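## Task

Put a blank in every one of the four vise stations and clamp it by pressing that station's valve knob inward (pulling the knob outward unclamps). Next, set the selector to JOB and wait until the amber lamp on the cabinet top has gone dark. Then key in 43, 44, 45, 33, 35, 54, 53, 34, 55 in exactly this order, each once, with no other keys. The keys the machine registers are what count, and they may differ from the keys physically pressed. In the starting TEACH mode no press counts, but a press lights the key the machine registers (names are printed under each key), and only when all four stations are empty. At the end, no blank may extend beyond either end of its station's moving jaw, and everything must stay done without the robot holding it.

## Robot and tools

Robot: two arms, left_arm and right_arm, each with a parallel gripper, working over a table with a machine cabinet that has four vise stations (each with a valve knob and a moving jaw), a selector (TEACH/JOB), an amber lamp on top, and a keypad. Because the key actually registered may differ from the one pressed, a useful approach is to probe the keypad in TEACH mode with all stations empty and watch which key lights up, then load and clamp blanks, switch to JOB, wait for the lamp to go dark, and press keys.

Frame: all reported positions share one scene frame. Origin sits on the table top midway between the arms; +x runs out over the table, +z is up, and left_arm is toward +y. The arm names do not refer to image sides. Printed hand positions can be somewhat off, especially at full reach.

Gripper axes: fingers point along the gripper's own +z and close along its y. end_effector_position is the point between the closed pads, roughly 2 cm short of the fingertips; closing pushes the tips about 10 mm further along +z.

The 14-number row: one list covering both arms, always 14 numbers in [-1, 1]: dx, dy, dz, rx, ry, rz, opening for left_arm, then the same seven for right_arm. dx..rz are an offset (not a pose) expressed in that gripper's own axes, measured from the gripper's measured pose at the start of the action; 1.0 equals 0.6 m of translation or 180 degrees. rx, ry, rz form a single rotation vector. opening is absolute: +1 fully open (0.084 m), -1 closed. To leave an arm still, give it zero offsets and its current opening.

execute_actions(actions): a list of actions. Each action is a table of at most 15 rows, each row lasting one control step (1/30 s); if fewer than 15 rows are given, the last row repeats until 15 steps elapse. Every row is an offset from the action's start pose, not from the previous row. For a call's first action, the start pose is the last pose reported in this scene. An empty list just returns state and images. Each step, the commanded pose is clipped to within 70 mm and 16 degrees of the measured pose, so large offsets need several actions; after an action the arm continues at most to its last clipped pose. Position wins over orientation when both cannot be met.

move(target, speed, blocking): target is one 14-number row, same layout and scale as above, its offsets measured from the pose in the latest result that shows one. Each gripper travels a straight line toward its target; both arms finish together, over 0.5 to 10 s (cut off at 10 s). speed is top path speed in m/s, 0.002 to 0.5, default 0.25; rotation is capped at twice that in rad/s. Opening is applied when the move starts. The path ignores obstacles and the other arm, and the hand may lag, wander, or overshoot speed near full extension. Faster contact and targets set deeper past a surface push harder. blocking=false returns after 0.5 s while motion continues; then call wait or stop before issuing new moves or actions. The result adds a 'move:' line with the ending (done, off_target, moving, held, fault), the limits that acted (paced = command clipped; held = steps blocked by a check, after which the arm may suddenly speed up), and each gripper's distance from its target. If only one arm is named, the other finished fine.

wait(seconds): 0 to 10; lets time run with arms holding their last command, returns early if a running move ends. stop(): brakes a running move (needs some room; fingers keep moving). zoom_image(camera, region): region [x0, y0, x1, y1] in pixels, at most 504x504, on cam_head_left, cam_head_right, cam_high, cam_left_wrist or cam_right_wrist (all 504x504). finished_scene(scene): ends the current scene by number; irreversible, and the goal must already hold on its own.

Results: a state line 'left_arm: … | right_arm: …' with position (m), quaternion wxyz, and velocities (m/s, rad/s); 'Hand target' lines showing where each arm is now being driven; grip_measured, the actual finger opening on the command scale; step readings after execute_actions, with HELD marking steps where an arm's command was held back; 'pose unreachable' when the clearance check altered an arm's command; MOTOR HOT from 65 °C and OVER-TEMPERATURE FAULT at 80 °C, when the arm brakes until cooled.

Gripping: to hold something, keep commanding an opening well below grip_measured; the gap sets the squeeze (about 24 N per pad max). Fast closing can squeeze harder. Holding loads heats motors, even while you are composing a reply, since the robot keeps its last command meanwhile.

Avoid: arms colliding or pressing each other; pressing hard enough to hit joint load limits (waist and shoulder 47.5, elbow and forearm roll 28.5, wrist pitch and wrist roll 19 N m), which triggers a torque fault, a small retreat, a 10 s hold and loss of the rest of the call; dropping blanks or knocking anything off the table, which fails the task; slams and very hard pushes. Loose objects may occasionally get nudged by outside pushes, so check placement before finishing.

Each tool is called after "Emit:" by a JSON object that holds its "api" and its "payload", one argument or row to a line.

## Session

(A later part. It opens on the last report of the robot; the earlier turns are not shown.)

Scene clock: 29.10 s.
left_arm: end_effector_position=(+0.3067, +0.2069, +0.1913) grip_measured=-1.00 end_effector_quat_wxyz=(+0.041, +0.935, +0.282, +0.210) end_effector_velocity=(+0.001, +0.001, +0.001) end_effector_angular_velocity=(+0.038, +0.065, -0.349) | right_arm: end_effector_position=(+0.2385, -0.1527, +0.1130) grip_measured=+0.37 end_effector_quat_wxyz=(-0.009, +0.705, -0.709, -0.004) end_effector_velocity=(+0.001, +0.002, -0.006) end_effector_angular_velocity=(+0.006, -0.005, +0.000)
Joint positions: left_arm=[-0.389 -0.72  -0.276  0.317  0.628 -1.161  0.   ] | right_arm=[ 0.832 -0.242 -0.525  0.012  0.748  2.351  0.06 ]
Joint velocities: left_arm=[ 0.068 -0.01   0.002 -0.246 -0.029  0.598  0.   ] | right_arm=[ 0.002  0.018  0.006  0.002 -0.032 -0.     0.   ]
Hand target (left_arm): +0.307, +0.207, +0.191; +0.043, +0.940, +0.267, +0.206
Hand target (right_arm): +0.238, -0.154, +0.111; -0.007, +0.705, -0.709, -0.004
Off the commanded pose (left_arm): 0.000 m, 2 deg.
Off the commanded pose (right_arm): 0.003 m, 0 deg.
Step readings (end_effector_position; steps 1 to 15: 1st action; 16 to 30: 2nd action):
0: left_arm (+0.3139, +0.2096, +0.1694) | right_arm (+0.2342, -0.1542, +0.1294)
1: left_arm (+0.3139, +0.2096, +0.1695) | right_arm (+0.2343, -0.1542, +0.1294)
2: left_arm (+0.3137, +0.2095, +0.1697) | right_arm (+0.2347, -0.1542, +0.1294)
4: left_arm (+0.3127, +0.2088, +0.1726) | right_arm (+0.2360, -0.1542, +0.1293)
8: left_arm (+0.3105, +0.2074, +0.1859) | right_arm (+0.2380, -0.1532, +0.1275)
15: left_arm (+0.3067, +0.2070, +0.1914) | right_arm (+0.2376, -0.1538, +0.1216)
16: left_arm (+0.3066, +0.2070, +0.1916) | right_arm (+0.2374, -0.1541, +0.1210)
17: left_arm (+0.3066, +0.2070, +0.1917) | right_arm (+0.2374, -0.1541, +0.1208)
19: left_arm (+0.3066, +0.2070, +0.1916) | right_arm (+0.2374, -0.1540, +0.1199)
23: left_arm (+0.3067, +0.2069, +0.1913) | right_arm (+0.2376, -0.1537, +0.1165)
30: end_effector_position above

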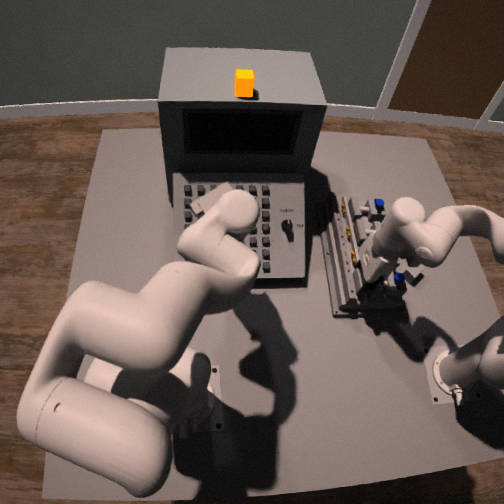

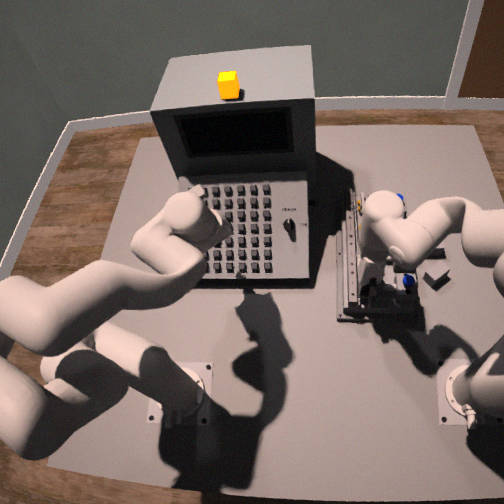

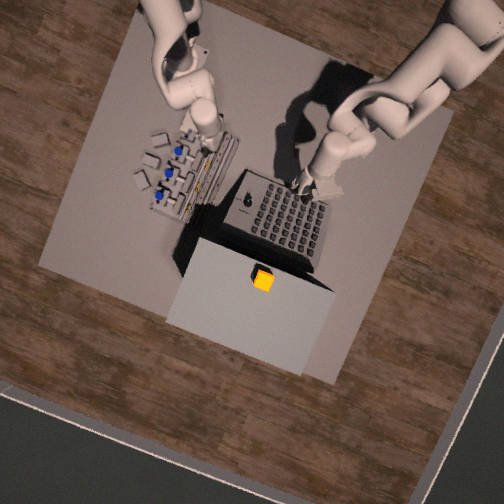

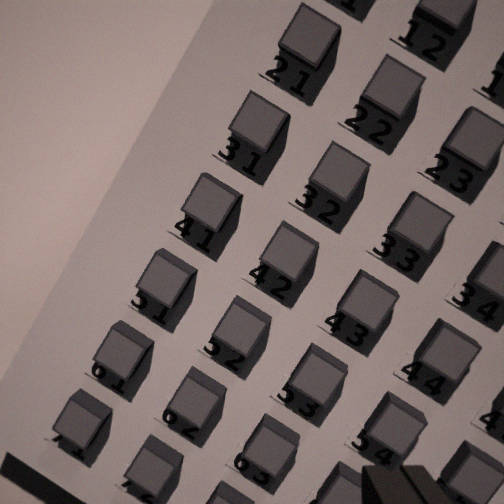

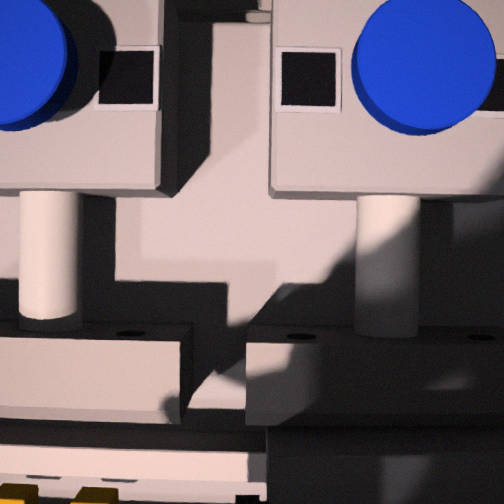

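Emit:
{"api": "execute_actions", "payload": {
  "actions": [
    [[0,0,0,-0.01,0.015,0.06,-0.4,0,0,0,0,0,0,0],[0,0,0,-0.02,0.03,0.12,-0.4,0,0,0,0,0,0,0.2],[0,0,0,-0.027,0.043,0.183,-0.4,0,0,0,0,0,0,0.35],[0,0,0,-0.027,0.043,0.183,-0.4,0,0,0,0,0,0,0.4],[0,0,0,-0.027,0.043,0.183,-0.4,0,0,0,0,0,0,0.45],[0,0,0,-0.027,0.043,0.183,-0.4,0,0,0,0,0,0,0.52],[0,0,0,-0.027,0.043,0.183,-0.4,0,0,0,0,0,0,0.52],[0,0,0,-0.027,0.043,0.183,-0.4,0,0,-0.015,0,0,0,0.52],[0,0,0,-0.027,0.043,0.183,-0.4,0,0,-0.03,0,0,0,0.52],[0,0,0,-0.027,0.043,0.183,-0.4,0,0,-0.045,0,0,0,0.52],[0,0,0,-0.027,0.043,0.183,-0.4,0,0,-0.062,0,0,0,0.52]]
  ]
}}

Emit:
{"api": "move", "payload": {
  "target": [0,0.2,-0.02,0,0,0,-0.4,0.167,0,-0.01,0,0,0,-1],
  "speed": 0.3
}}

Scene clock: 31.60 s.
left_arm: end_effector_position=(+0.3062, +0.2066, +0.1911) grip_measured=-0.42 end_effector_quat_wxyz=(-0.008, +0.959, +0.019, +0.284) end_effector_velocity=(+0.004, +0.006, +0.003) end_effector_angular_velocity=(+0.069, -0.109, -0.367) | right_arm: end_effector_position=(+0.2383, -0.1537, +0.1395) grip_measured=+0.51 end_effector_quat_wxyz=(-0.009, +0.705, -0.709, -0.004) end_effector_velocity=(+0.024, +0.024, +0.142) end_effector_angular_velocity=(+0.087, -0.088, +0.001)
Joint positions: left_arm=[-0.373 -0.814 -0.157  0.465  0.473 -0.738  0.026] | right_arm=[ 0.83  -0.301 -0.558  0.01   0.842  2.351  0.065]
Joint velocities: left_arm=[ 0.124 -0.113  0.148 -0.146 -0.259  0.57   0.001] | right_arm=[ 0.    -0.249 -0.204 -0.002  0.329  0.003  0.003]
Hand target (left_arm): +0.307, +0.207, +0.192; -0.004, +0.958, +0.001, +0.288
Hand target (right_arm): +0.238, -0.153, +0.150; -0.010, +0.705, -0.709, -0.004
Off the commanded pose (left_arm): 0.001 m, 2 deg.
Off the commanded pose (right_arm): 0.011 m, 0 deg.
Step readings (end_effector_position):
0: left_arm (+0.3068, +0.2070, +0.1914) | right_arm (+0.2383, -0.1529, +0.1117)
1: left_arm (+0.3068, +0.2070, +0.1915) | right_arm (+0.2383, -0.1529, +0.1117)
2: left_arm (+0.3070, +0.2069, +0.1917) | right_arm (+0.2384, -0.1529, +0.1118)
4: left_arm (+0.3069, +0.2066, +0.1918) | right_arm (+0.2384, -0.1530, +0.1119)
8: left_arm (+0.3062, +0.2060, +0.1911) | right_arm (+0.2359, -0.1561, +0.1094)
15: end_effector_position above

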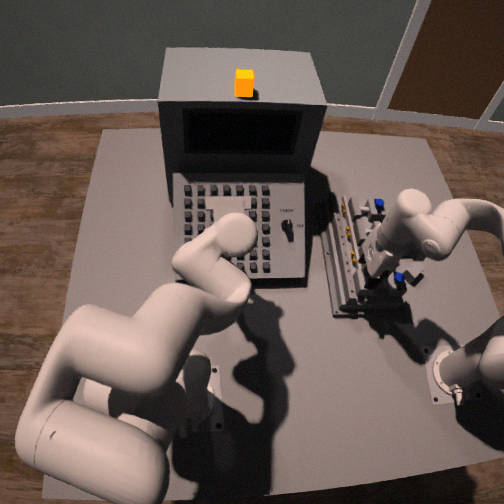

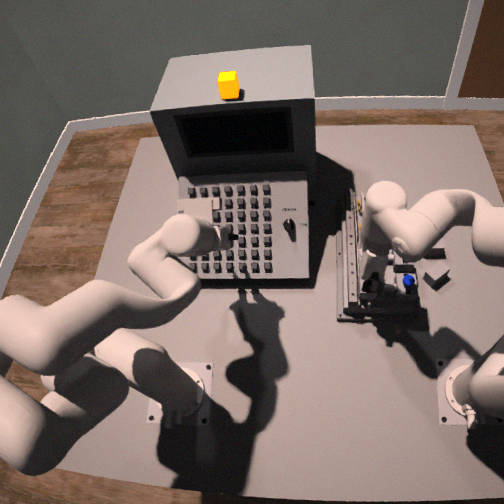

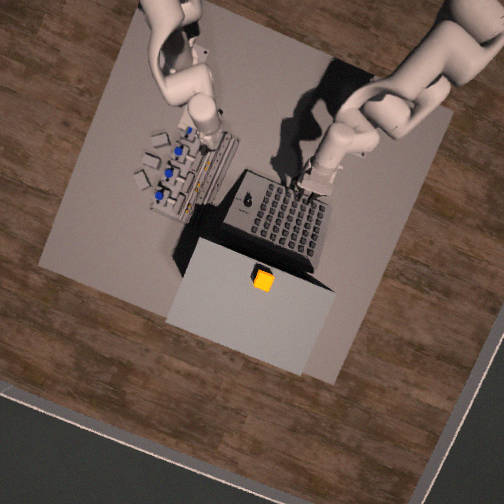

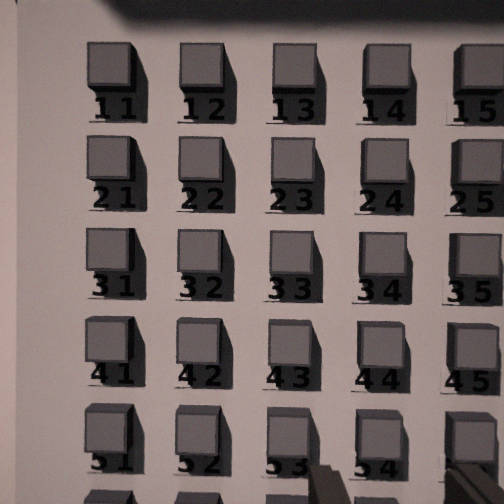

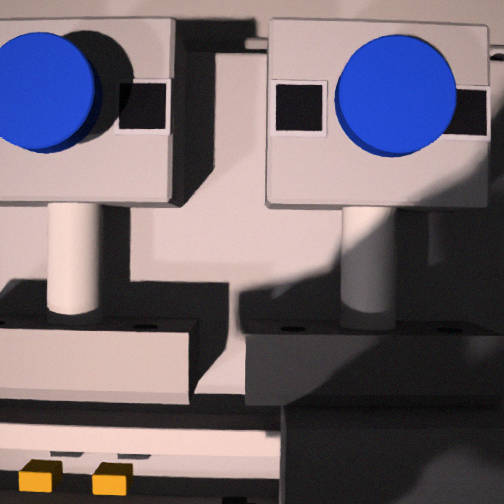

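Scene clock: 32.63 s.
left_arm: end_effector_position=(+0.3041, +0.0867, +0.2002) grip_measured=-0.42 end_effector_quat_wxyz=(-0.008, +0.959, +0.018, +0.283) end_effector_velocity=(+0.001, -0.002, +0.000) end_effector_angular_velocity=(+0.007, -0.003, +0.009) | right_arm: end_effector_position=(+0.2378, -0.2540, +0.1438) grip_measured=-1.00 end_effector_quat_wxyz=(-0.008, +0.705, -0.709, -0.003) end_effector_velocity=(-0.000, -0.002, +0.001) end_effector_angular_velocity=(+0.002, -0.000, -0.000)
Joint positions: left_arm=[-0.746 -0.513 -0.42   0.703  0.614 -1.268  0.026] | right_arm=[ 0.585 -0.562 -0.37   0.013  0.917  2.104  0.   ]
Joint velocities: left_arm=[-0.011  0.014 -0.013  0.014  0.014 -0.024 -0.   ] | right_arm=[-0.006 -0.007  0.003  0.002  0.003 -0.007  0.   ]
Hand target (left_arm): +0.304, +0.086, +0.200; -0.008, +0.959, +0.019, +0.283
Hand target (right_arm): +0.238, -0.254, +0.144; -0.008, +0.705, -0.709, -0.003
Off the commanded pose (left_arm): 0.001 m, 0 deg.
Off the commanded pose (right_arm): 0.000 m, 0 deg.
move: done

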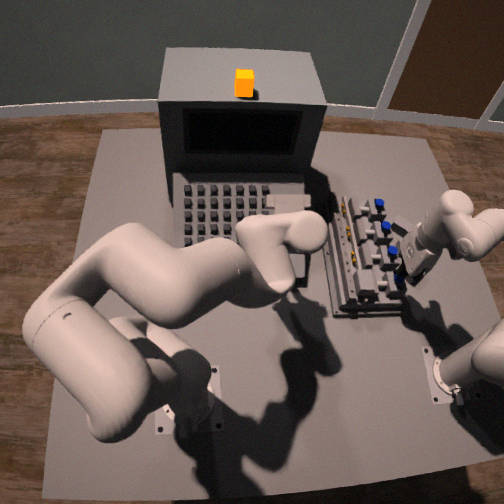

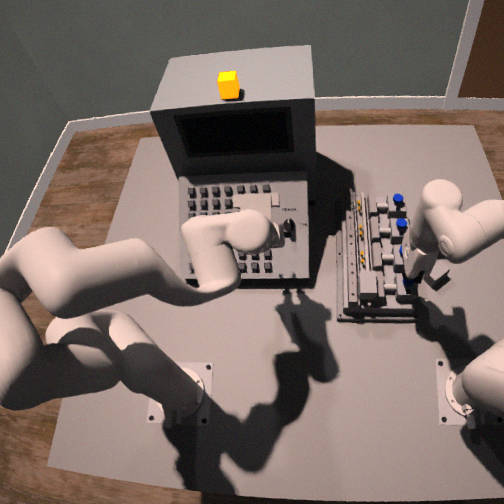

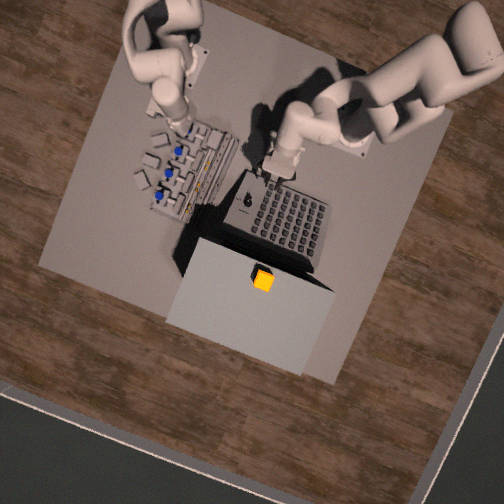

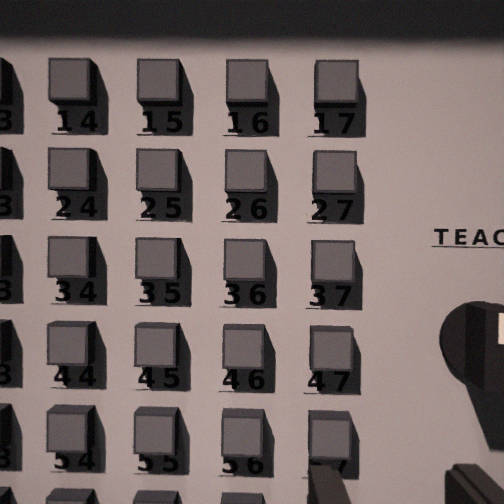

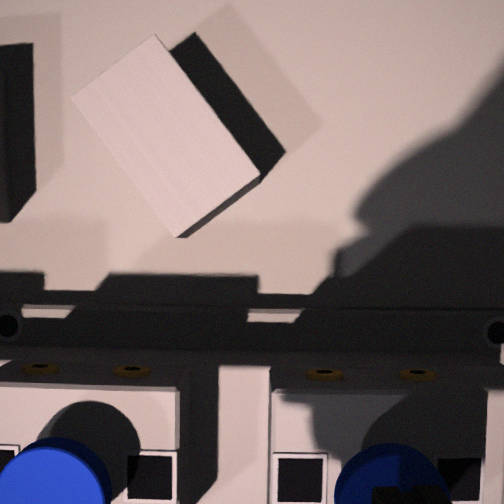

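Emit:
{"api": "zoom_image", "payload": {
  "camera": "cam_head_right",
  "region": [330,250,430,330]
}}

Region (330, 250, 430, 330) of cam_head_right's 504x504 image, scaled by 5.040, with more detail than that image has; it fills the top 403 rows of this view, and the rest is white.

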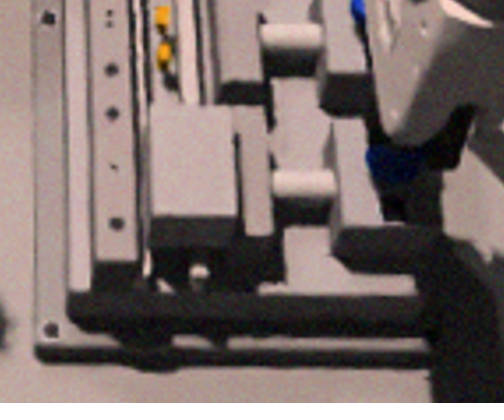

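Emit:
{"api": "move", "payload": {
  "target": [0,0,0,0,0,0,-0.4,-0.13,0.03,-0.03,0,0,0,-1],
  "speed": 0.3
}}

Scene clock: 34.87 s.
left_arm: end_effector_position=(+0.3041, +0.0867, +0.2002) grip_measured=-0.42 end_effector_quat_wxyz=(-0.008, +0.959, +0.018, +0.283) end_effector_velocity=(-0.000, +0.000, -0.000) end_effector_angular_velocity=(+0.001, -0.001, -0.002) | right_arm: end_effector_position=(+0.2201, -0.1763, +0.1629) grip_measured=-1.00 end_effector_quat_wxyz=(-0.008, +0.705, -0.709, -0.004) end_effector_velocity=(+0.001, +0.003, +0.002) end_effector_angular_velocity=(+0.000, -0.003, +0.000)
Joint positions: left_arm=[-0.746 -0.513 -0.42   0.703  0.614 -1.268  0.026] | right_arm=[ 0.82  -0.455 -0.505  0.009  0.943  2.342  0.   ]
Joint velocities: left_arm=[ 0.    -0.     0.001  0.002 -0.001  0.    -0.   ] | right_arm=[ 0.006  0.005 -0.008 -0.002  0.001  0.007  0.   ]
Hand target (left_arm): +0.304, +0.087, +0.200; -0.008, +0.959, +0.018, +0.283
Hand target (right_arm): +0.220, -0.176, +0.163; -0.008, +0.705, -0.709, -0.004
Off the commanded pose (left_arm): 0.000 m, 0 deg.
Off the commanded pose (right_arm): 0.000 m, 0 deg.
move: done

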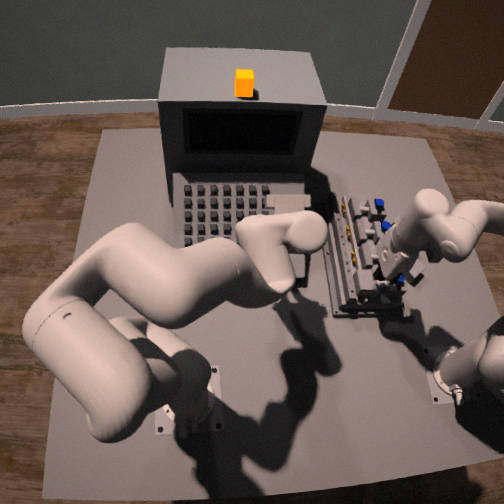

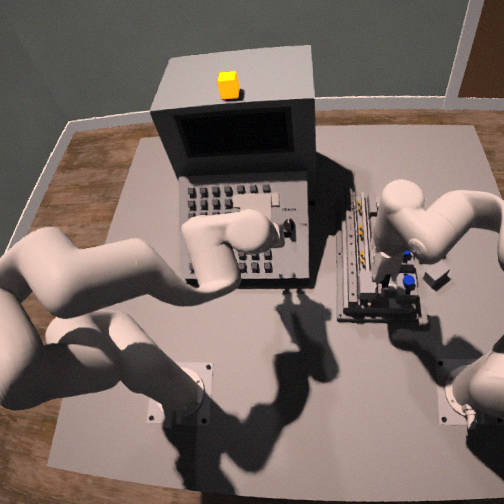

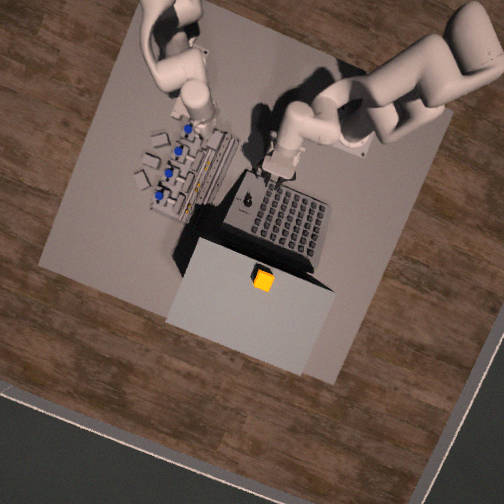

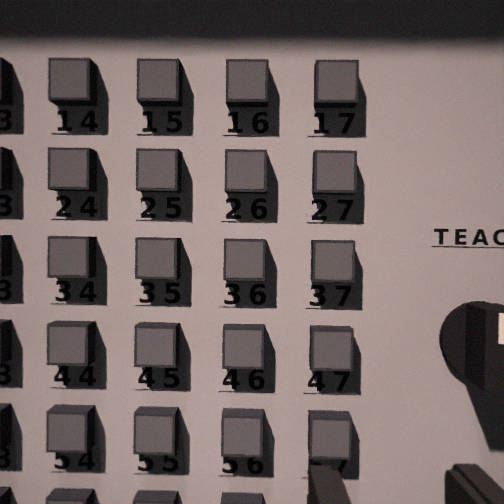

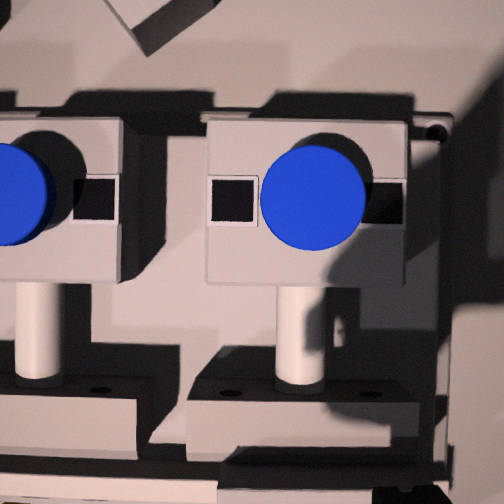

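Emit:
{"api": "execute_actions", "payload": {
  "actions": [
    [[0,0,0,0,0,0,-0.4,-0.02,-0.012,0,0,0,0,0.6],[0,0,0,0,0,0,-0.4,-0.037,-0.023,0.01,0,0,0,0.6]],
    [[0,0,0,0,0,0,-0.4,0,0,0.01,0,0,0,0.6],[0,0,0,0,0,0,-0.4,0,0,0.02,0,0,0,0.6],[0,0,0,0,0,0,-0.4,0,0,0.03,0,0,0,0.6],[0,0,0,0,0,0,-0.4,0,0,0.04,0,0,0,0.6],[0,0,0,0,0,0,-0.4,0,0,0.05,0,0,0,0.6],[0,0,0,0,0,0,-0.4,0,0,0.06,0,0,0,0.6],[0,0,0,0,0,0,-0.4,0,0,0.07,0,0,0,0.6]],
    [[0,0,0,0,0,0,-0.4,0,-0.002,0,0,0,0,0.5],[0,0,0,0,0,0,-0.4,0,-0.004,0,0,0,0,0.45],[0,0,0,0,0,0,-0.4,0,-0.006,0,0,0,0,0.4],[0,0,0,0,0,0,-0.4,0,-0.008,0,0,0,0,0.3],[0,0,0,0,0,0,-0.4,0,-0.009,0,0,0,0,0.2]],
    [[0,0,0,0,0,0,-0.4,0,0,0,0,0,0,0.35],[0,0,0,0,0,0,-0.4,0,0,0,0,0,0,0.45],[0,0,0,0,0,0,-0.4,0,0,0,0,0,0,0.55],[0,0,0,0,0,0,-0.4,0,0,0,0,0,0,0.55],[0,0,0,0,0,0,-0.4,0,0,0,0,0,0,0.55],[0,0,0,0,0,0,-0.4,0,0,-0.02,0,0,0,0.55],[0,0,0,0,0,0,-0.4,0,0,-0.04,0,0,0,0.55],[0,0,0,0,0,0,-0.4,0,0,-0.062,0,0,0,0.55]]
  ]
}}

Scene clock: 39.53 s.
left_arm: end_effector_position=(+0.3041, +0.0867, +0.2002) grip_measured=-0.42 end_effector_quat_wxyz=(-0.008, +0.959, +0.018, +0.283) end_effector_velocity=(-0.000, +0.000, -0.000) end_effector_angular_velocity=(+0.001, -0.000, -0.001) | right_arm: end_effector_position=(+0.2400, -0.1535, +0.1521) grip_measured=+0.54 end_effector_quat_wxyz=(-0.011, +0.705, -0.709, -0.004) end_effector_velocity=(-0.014, -0.014, +0.025) end_effector_angular_velocity=(-0.043, +0.043, -0.000)
Joint positions: left_arm=[-0.746 -0.513 -0.42   0.703  0.614 -1.268  0.026] | right_arm=[ 0.827 -0.324 -0.577  0.01   0.879  2.348  0.067]
Joint velocities: left_arm=[-0.    -0.     0.001  0.001  0.     0.    -0.   ] | right_arm=[-0.001 -0.071 -0.033 -0.001  0.164  0.001  0.001]
Hand target (left_arm): +0.304, +0.087, +0.200; -0.008, +0.959, +0.018, +0.283
Hand target (right_arm): +0.239, -0.155, +0.154; -0.008, +0.705, -0.709, -0.004
Off the commanded pose (left_arm): 0.000 m, 0 deg.
Off the commanded pose (right_arm): 0.003 m, 0 deg.
Step readings (end_effector_position; steps 1 to 15: 1st action; 16 to 30: 2nd action; 31 to 45: 3rd action; 46 to 60: 4th action):
0: left_arm (+0.3041, +0.0867, +0.2002) | right_arm (+0.2201, -0.1760, +0.1629)
1: left_arm (+0.3041, +0.0867, +0.2002) | right_arm (+0.2201, -0.1759, +0.1630)
2: left_arm (+0.3041, +0.0867, +0.2002) | right_arm (+0.2209, -0.1747, +0.1630)
4: left_arm (+0.3041, +0.0867, +0.2002) | right_arm (+0.2252, -0.1678, +0.1623)
8: left_arm (+0.3041, +0.0867, +0.2002) | right_arm (+0.2314, -0.1576, +0.1581)
15: left_arm (+0.3041, +0.0867, +0.2002) | right_arm (+0.2338, -0.1544, +0.1574)
16: left_arm (+0.3041, +0.0867, +0.2002) | right_arm (+0.2339, -0.1543, +0.1573)
17: left_arm (+0.3041, +0.0867, +0.2002) | right_arm (+0.2341, -0.1540, +0.1568)
19: left_arm (+0.3041, +0.0867, +0.2002) | right_arm (+0.2343, -0.1538, +0.1526)
23: left_arm (+0.3041, +0.0867, +0.2002) | right_arm (+0.2327, -0.1551, +0.1342)
30: left_arm (+0.3041, +0.0867, +0.2002) | right_arm (+0.2333, -0.1543, +0.1169)
31: left_arm (+0.3041, +0.0867, +0.2002) | right_arm (+0.2337, -0.1540, +0.1166)
32: left_arm (+0.3041, +0.0867, +0.2002) | right_arm (+0.2339, -0.1539, +0.1166)
34: left_arm (+0.3041, +0.0867, +0.2002) | right_arm (+0.2350, -0.1539, +0.1169)
38: left_arm (+0.3041, +0.0867, +0.2002) | right_arm (+0.2378, -0.1540, +0.1171)
45: left_arm (+0.3041, +0.0867, +0.2002) | right_arm (+0.2388, -0.1541, +0.1171)
46: left_arm (+0.3041, +0.0867, +0.2002) | right_arm (+0.2388, -0.1541, +0.1171)
47: left_arm (+0.3041, +0.0867, +0.2002) | right_arm (+0.2388, -0.1541, +0.1171)
49: left_arm (+0.3041, +0.0867, +0.2002) | right_arm (+0.2387, -0.1542, +0.1170)
53: left_arm (+0.3041, +0.0867, +0.2002) | right_arm (+0.2378, -0.1553, +0.1204)
60: end_effector_position above

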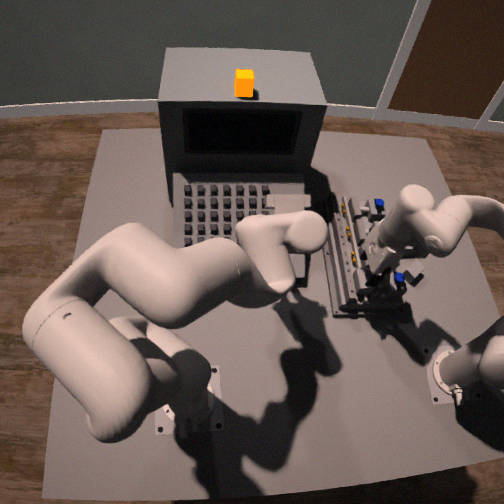

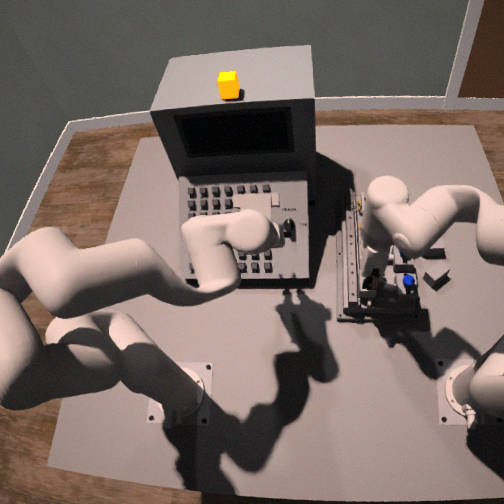

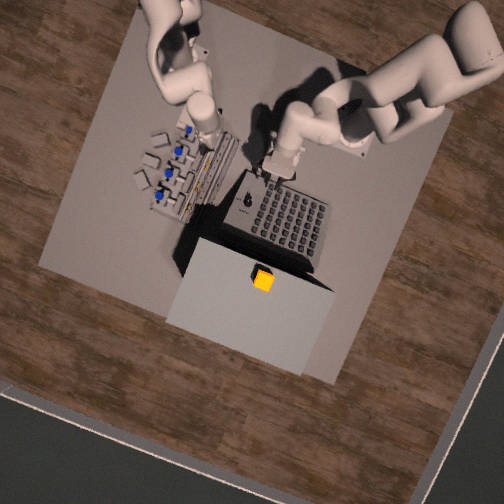

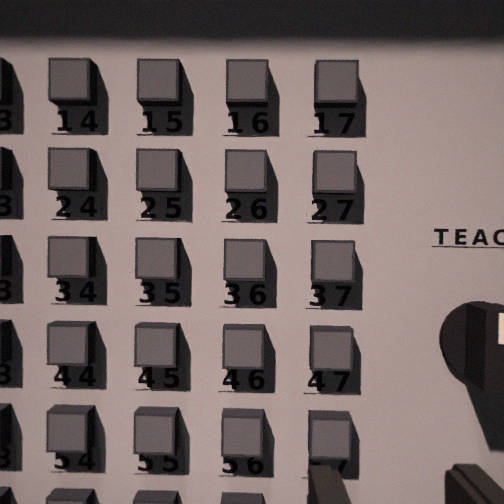

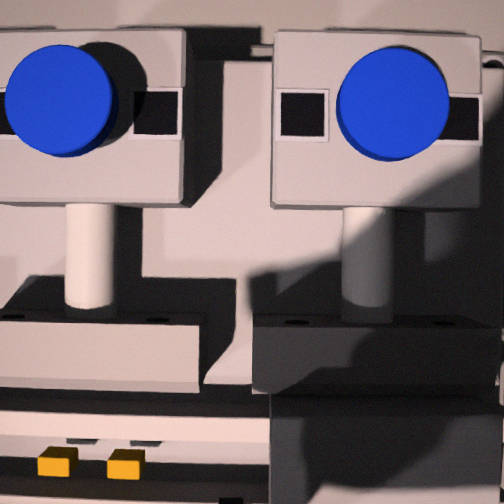

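Emit:
{"api": "move", "payload": {
  "target": [0,0,0,0,0,0,-0.4,0.168,0.003,0.012,0,0,0,-1],
  "speed": 0.3
}}

Emit:
{"api": "execute_actions", "payload": {
  "actions": [
    [[0,0,0,0,0,0,-0.4,0,0,0.008,0,0,0,-1],[0,0,0,0,0,0,-0.4,0,0,0.014,0,0,0,-1],[0,0,0,0,0,0,-0.4,0,0,0.02,0,0,0,-1],[0,0,0,0,0,0,-0.4,0,0,0.025,0,0,0,-1],[0,0,0,0,0,0,-0.4,0,0,0.03,0,0,0,-1],[0,0,0,0,0,0,-0.4,0,0,0.034,0,0,0,-1],[0,0,0,0,0,0,-0.4,0,0,0.038,0,0,0,-1],[0,0,0,0,0,0,-0.4,0,0,0.042,0,0,0,-1],[0,0,0,0,0,0,-0.4,0,0,0.046,0,0,0,-1]],
    [[0,0,0,0,0,0,-0.4,0,0,-0.02,0,0,0,-1],[0,0,0,0,0,0,-0.4,0,0,-0.04,0,0,0,-1]]
  ]
}}

Emit:
{"api": "move", "payload": {
  "target": [0,0,0,0,0,0,-0.4,0.165,-0.103,0,0,0,0.294,0.6],
  "speed": 0.5
}}

Scene clock: 42.33 s.
left_arm: end_effector_position=(+0.3041, +0.0867, +0.2002) grip_measured=-0.42 end_effector_quat_wxyz=(-0.008, +0.959, +0.018, +0.283) end_effector_velocity=(+0.000, +0.000, +0.000) end_effector_angular_velocity=(+0.001, -0.000, +0.000) | right_arm: end_effector_position=(+0.2377, -0.2540, +0.1429) grip_measured=-1.00 end_effector_quat_wxyz=(-0.011, +0.705, -0.709, -0.003) end_effector_velocity=(-0.000, -0.002, -0.000) end_effector_angular_velocity=(+0.002, +0.002, -0.000)
Joint positions: left_arm=[-0.746 -0.513 -0.42   0.703  0.614 -1.268  0.026] | right_arm=[ 0.584 -0.565 -0.363  0.015  0.909  2.102  0.   ]
Joint velocities: left_arm=[-0.     0.    -0.     0.001  0.001 -0.     0.   ] | right_arm=[-0.006 -0.005  0.003  0.003  0.003 -0.008  0.   ]
Hand target (left_arm): +0.304, +0.087, +0.200; -0.008, +0.959, +0.018, +0.283
Hand target (right_arm): +0.238, -0.254, +0.143; -0.011, +0.705, -0.709, -0.003
Off the commanded pose (left_arm): 0.000 m, 0 deg.
Off the commanded pose (right_arm): 0.000 m, 0 deg.
move: done

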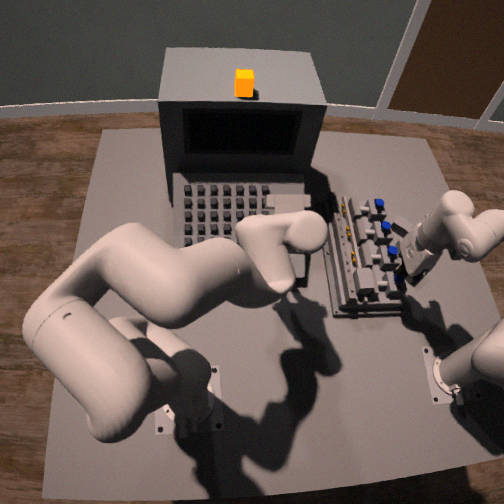

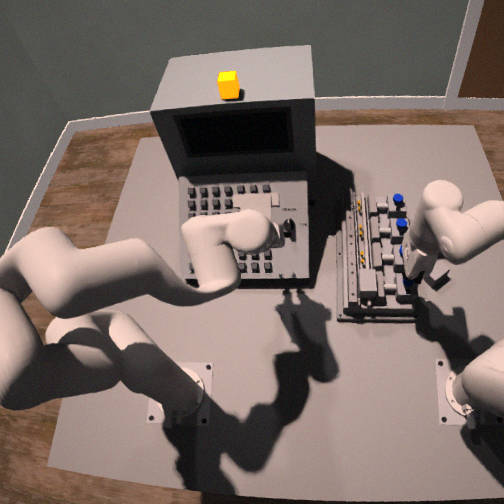

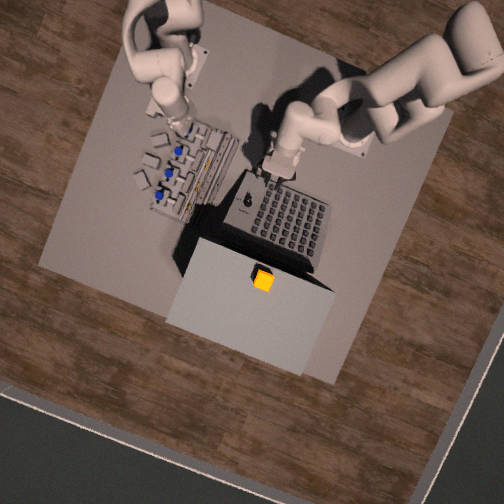

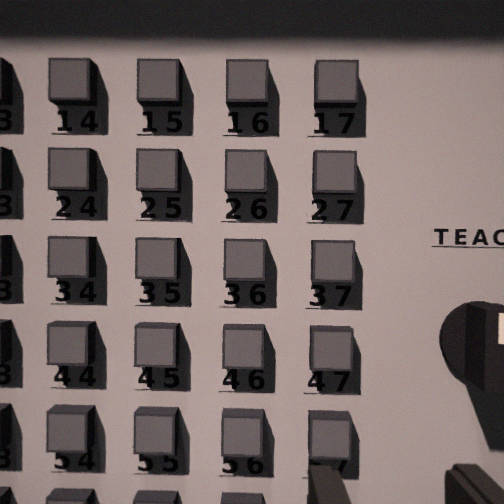

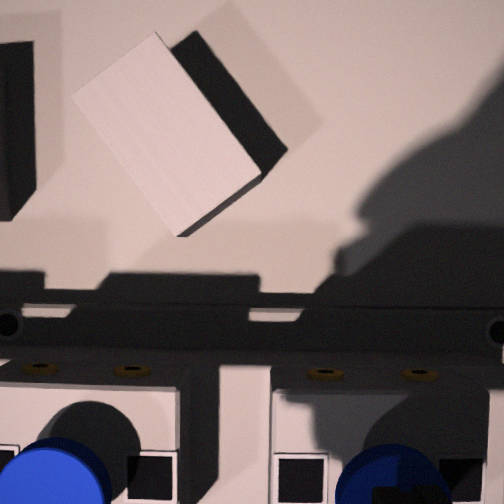

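Scene clock: 43.33 s.
left_arm: end_effector_position=(+0.3041, +0.0867, +0.2002) grip_measured=-0.42 end_effector_quat_wxyz=(-0.008, +0.959, +0.018, +0.283) end_effector_velocity=(-0.000, +0.000, -0.000) end_effector_angular_velocity=(+0.000, +0.000, -0.000) | right_arm: end_effector_position=(+0.2385, -0.2536, +0.1419) grip_measured=-1.00 end_effector_quat_wxyz=(-0.012, +0.705, -0.709, -0.003) end_effector_velocity=(+0.000, -0.000, +0.004) end_effector_angular_velocity=(-0.000, -0.001, +0.001)
Joint positions: left_arm=[-0.746 -0.513 -0.42   0.703  0.614 -1.268  0.026] | right_arm=[ 0.584 -0.563 -0.361  0.015  0.901  2.102  0.   ]
Joint velocities: left_arm=[ 0. -0.  0.  0. -0.  0. -0.] | right_arm=[ 0.    -0.01  -0.007 -0.001  0.016  0.     0.   ]
Hand target (left_arm): +0.304, +0.087, +0.200; -0.008, +0.959, +0.018, +0.283
Hand target (right_arm): +0.239, -0.253, +0.143; -0.013, +0.705, -0.709, -0.003
Off the commanded pose (left_arm): 0.000 m, 0 deg.
Off the commanded pose (right_arm): 0.001 m, 0 deg.
Step readings (end_effector_position; steps 1 to 15: 1st action; 16 to 30: 2nd action):
0: left_arm (+0.3041, +0.0867, +0.2002) | right_arm (+0.2377, -0.2540, +0.1429)
1: left_arm (+0.3041, +0.0867, +0.2002) | right_arm (+0.2377, -0.2541, +0.1428)
2: left_arm (+0.3041, +0.0867, +0.2002) | right_arm (+0.2380, -0.2539, +0.1424)
4: left_arm (+0.3041, +0.0867, +0.2002) | right_arm (+0.2381, -0.2538, +0.1392)
8: left_arm (+0.3041, +0.0867, +0.2002) | right_arm (+0.2370, -0.2542, +0.1284)
15: left_arm (+0.3041, +0.0867, +0.2002) | right_arm (+0.2390, -0.2529, +0.1187)
16: left_arm (+0.3041, +0.0867, +0.2002) | right_arm (+0.2393, -0.2526, +0.1187)
17: left_arm (+0.3041, +0.0867, +0.2002) | right_arm (+0.2391, -0.2528, +0.1194)
19: left_arm (+0.3041, +0.0867, +0.2002) | right_arm (+0.2368, -0.2542, +0.1237)
23: left_arm (+0.3041, +0.0867, +0.2002) | right_arm (+0.2393, -0.2530, +0.1384)
30: end_effector_position above

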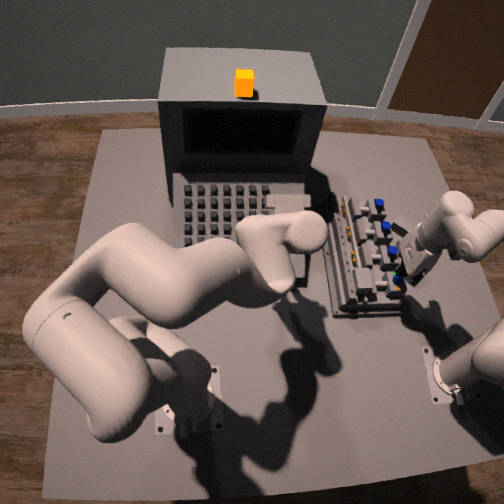

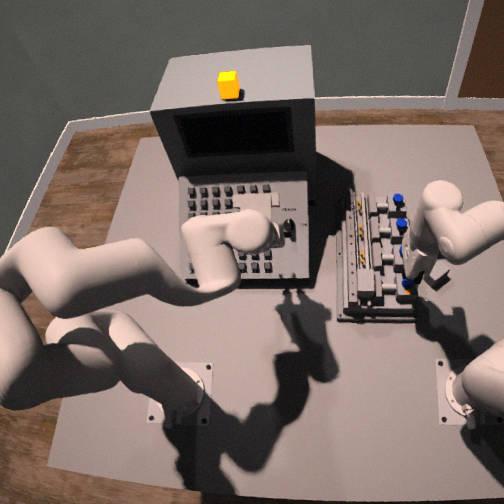

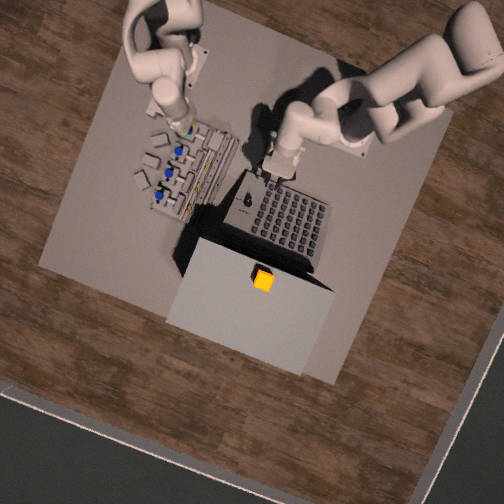

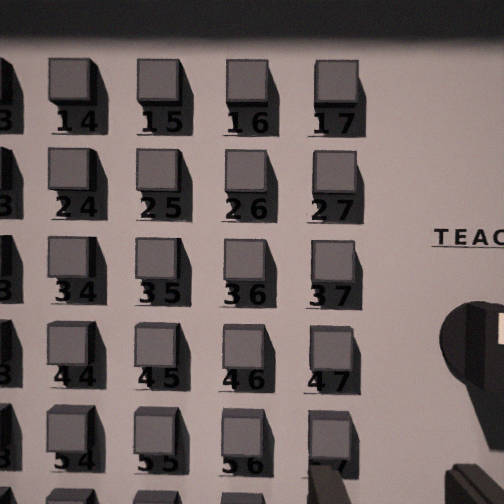

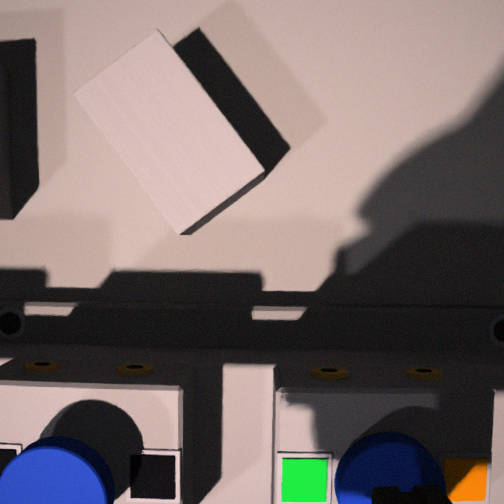

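Scene clock: 44.87 s.
left_arm: end_effector_position=(+0.3041, +0.0867, +0.2002) grip_measured=-0.42 end_effector_quat_wxyz=(-0.008, +0.959, +0.018, +0.283) end_effector_velocity=(-0.000, +0.000, -0.000) end_effector_angular_velocity=(+0.001, +0.001, +0.001) | right_arm: end_effector_position=(+0.2996, -0.3530, +0.1405) grip_measured=+0.59 end_effector_quat_wxyz=(+0.010, -0.316, +0.949, +0.008) end_effector_velocity=(+0.000, -0.001, -0.000) end_effector_angular_velocity=(-0.002, +0.001, -0.009)
Joint positions: left_arm=[-0.746 -0.513 -0.42   0.703  0.614 -1.268  0.026] | right_arm=[ 0.206 -0.454 -0.436  0.024  0.873  2.64   0.069]
Joint velocities: left_arm=[ 0.     0.     0.    -0.     0.001 -0.    -0.   ] | right_arm=[-0.003  0.002 -0.001 -0.003  0.     0.008 -0.   ]
Hand target (left_arm): +0.304, +0.087, +0.200; -0.008, +0.959, +0.018, +0.283
Hand target (right_arm): +0.300, -0.353, +0.140; +0.010, -0.315, +0.949, +0.008
Off the commanded pose (left_arm): 0.000 m, 0 deg.
Off the commanded pose (right_arm): 0.000 m, 0 deg.
move: done

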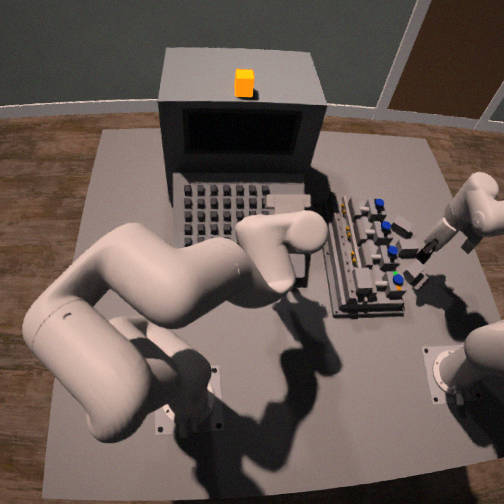

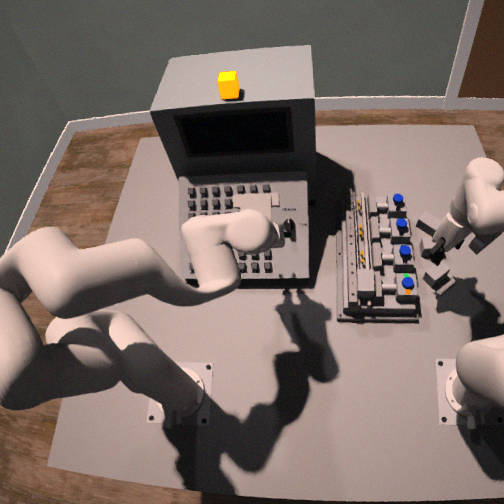

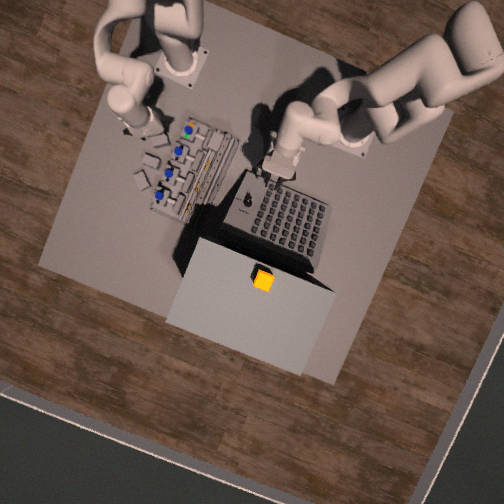

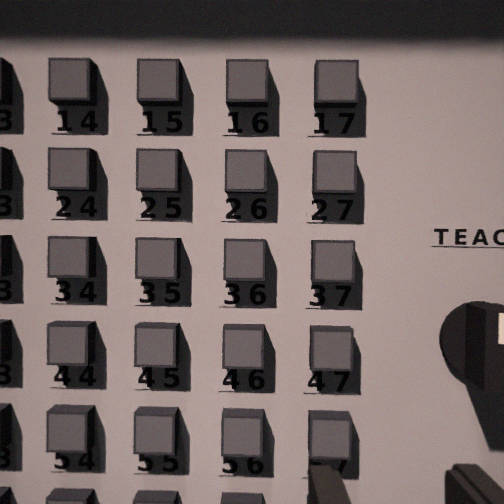

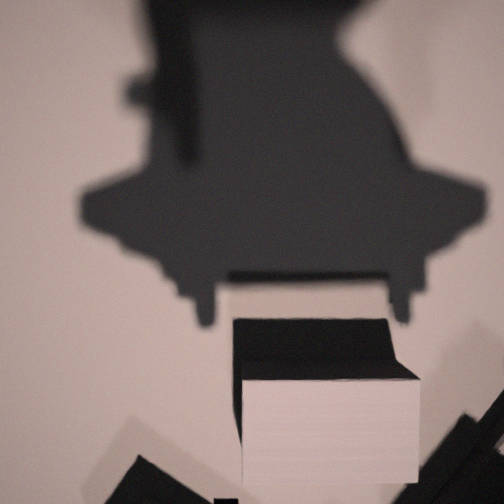

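Emit:
{"api": "move", "payload": {
  "target": [0,0,0,0,0,0,-0.4,0,-0.011,0.11,0.003,0.008,0,0.62],
  "speed": 0.3
}}

Scene clock: 47.53 s.
left_arm: end_effector_position=(+0.3041, +0.0867, +0.2002) grip_measured=-0.42 end_effector_quat_wxyz=(-0.008, +0.959, +0.018, +0.283) end_effector_velocity=(+0.000, -0.000, +0.000) end_effector_angular_velocity=(-0.001, +0.000, +0.001) | right_arm: end_effector_position=(+0.3044, -0.3567, +0.0748) grip_measured=+0.61 end_effector_quat_wxyz=(-0.000, -0.316, +0.949, -0.001) end_effector_velocity=(-0.000, -0.000, -0.002) end_effector_angular_velocity=(-0.001, +0.002, -0.001)
Joint positions: left_arm=[-0.746 -0.513 -0.42   0.703  0.614 -1.268  0.026] | right_arm=[ 0.203 -0.252 -0.384 -0.003  0.636  2.655  0.07 ]
Joint velocities: left_arm=[-0.     0.001 -0.001 -0.001  0.    -0.     0.   ] | right_arm=[-0.     0.007  0.001 -0.    -0.005  0.001  0.   ]
Hand target (left_arm): +0.304, +0.087, +0.200; -0.008, +0.959, +0.018, +0.283
Hand target (right_arm): +0.304, -0.357, +0.074; -0.001, -0.316, +0.949, -0.001
Off the commanded pose (left_arm): 0.000 m, 0 deg.
Off the commanded pose (right_arm): 0.000 m, 0 deg.
move: done

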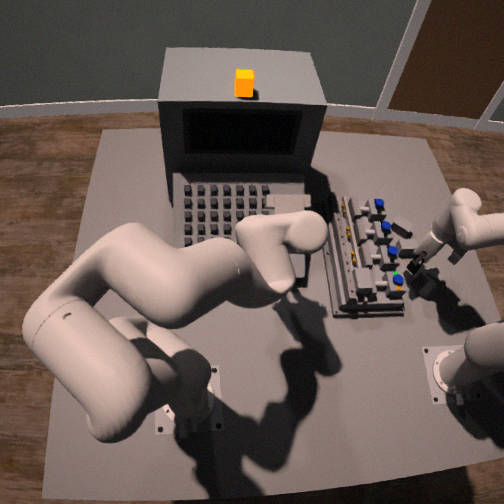

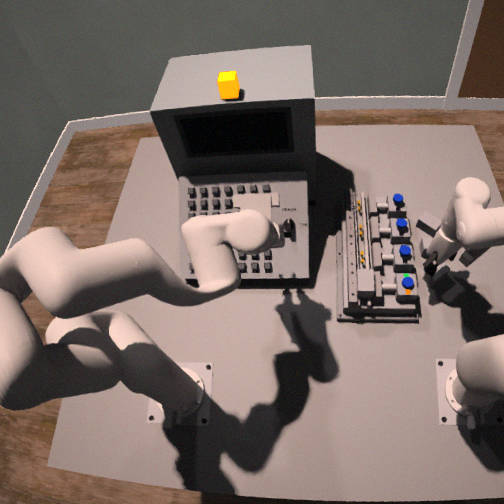

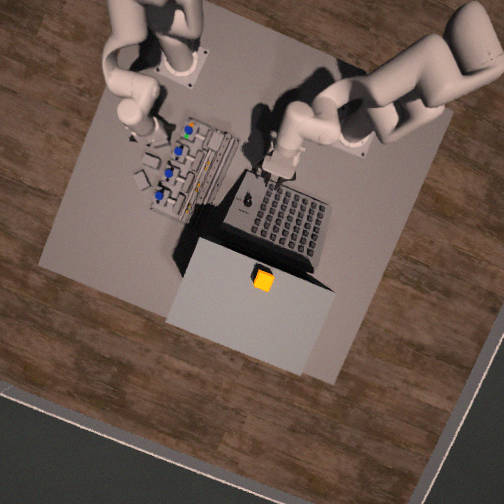

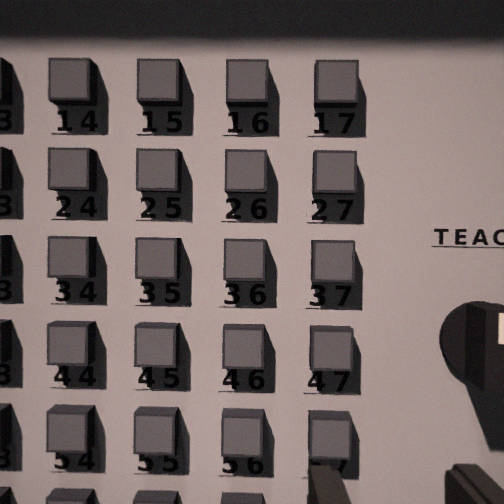

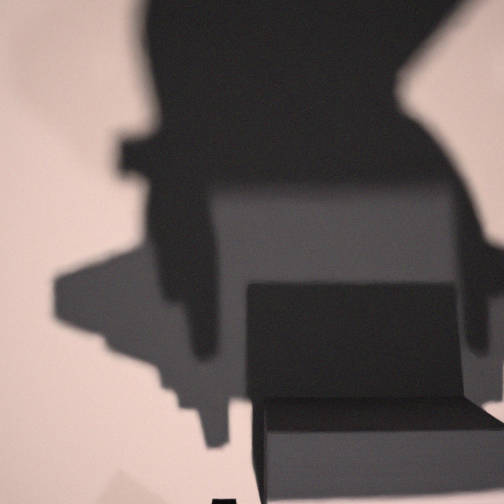

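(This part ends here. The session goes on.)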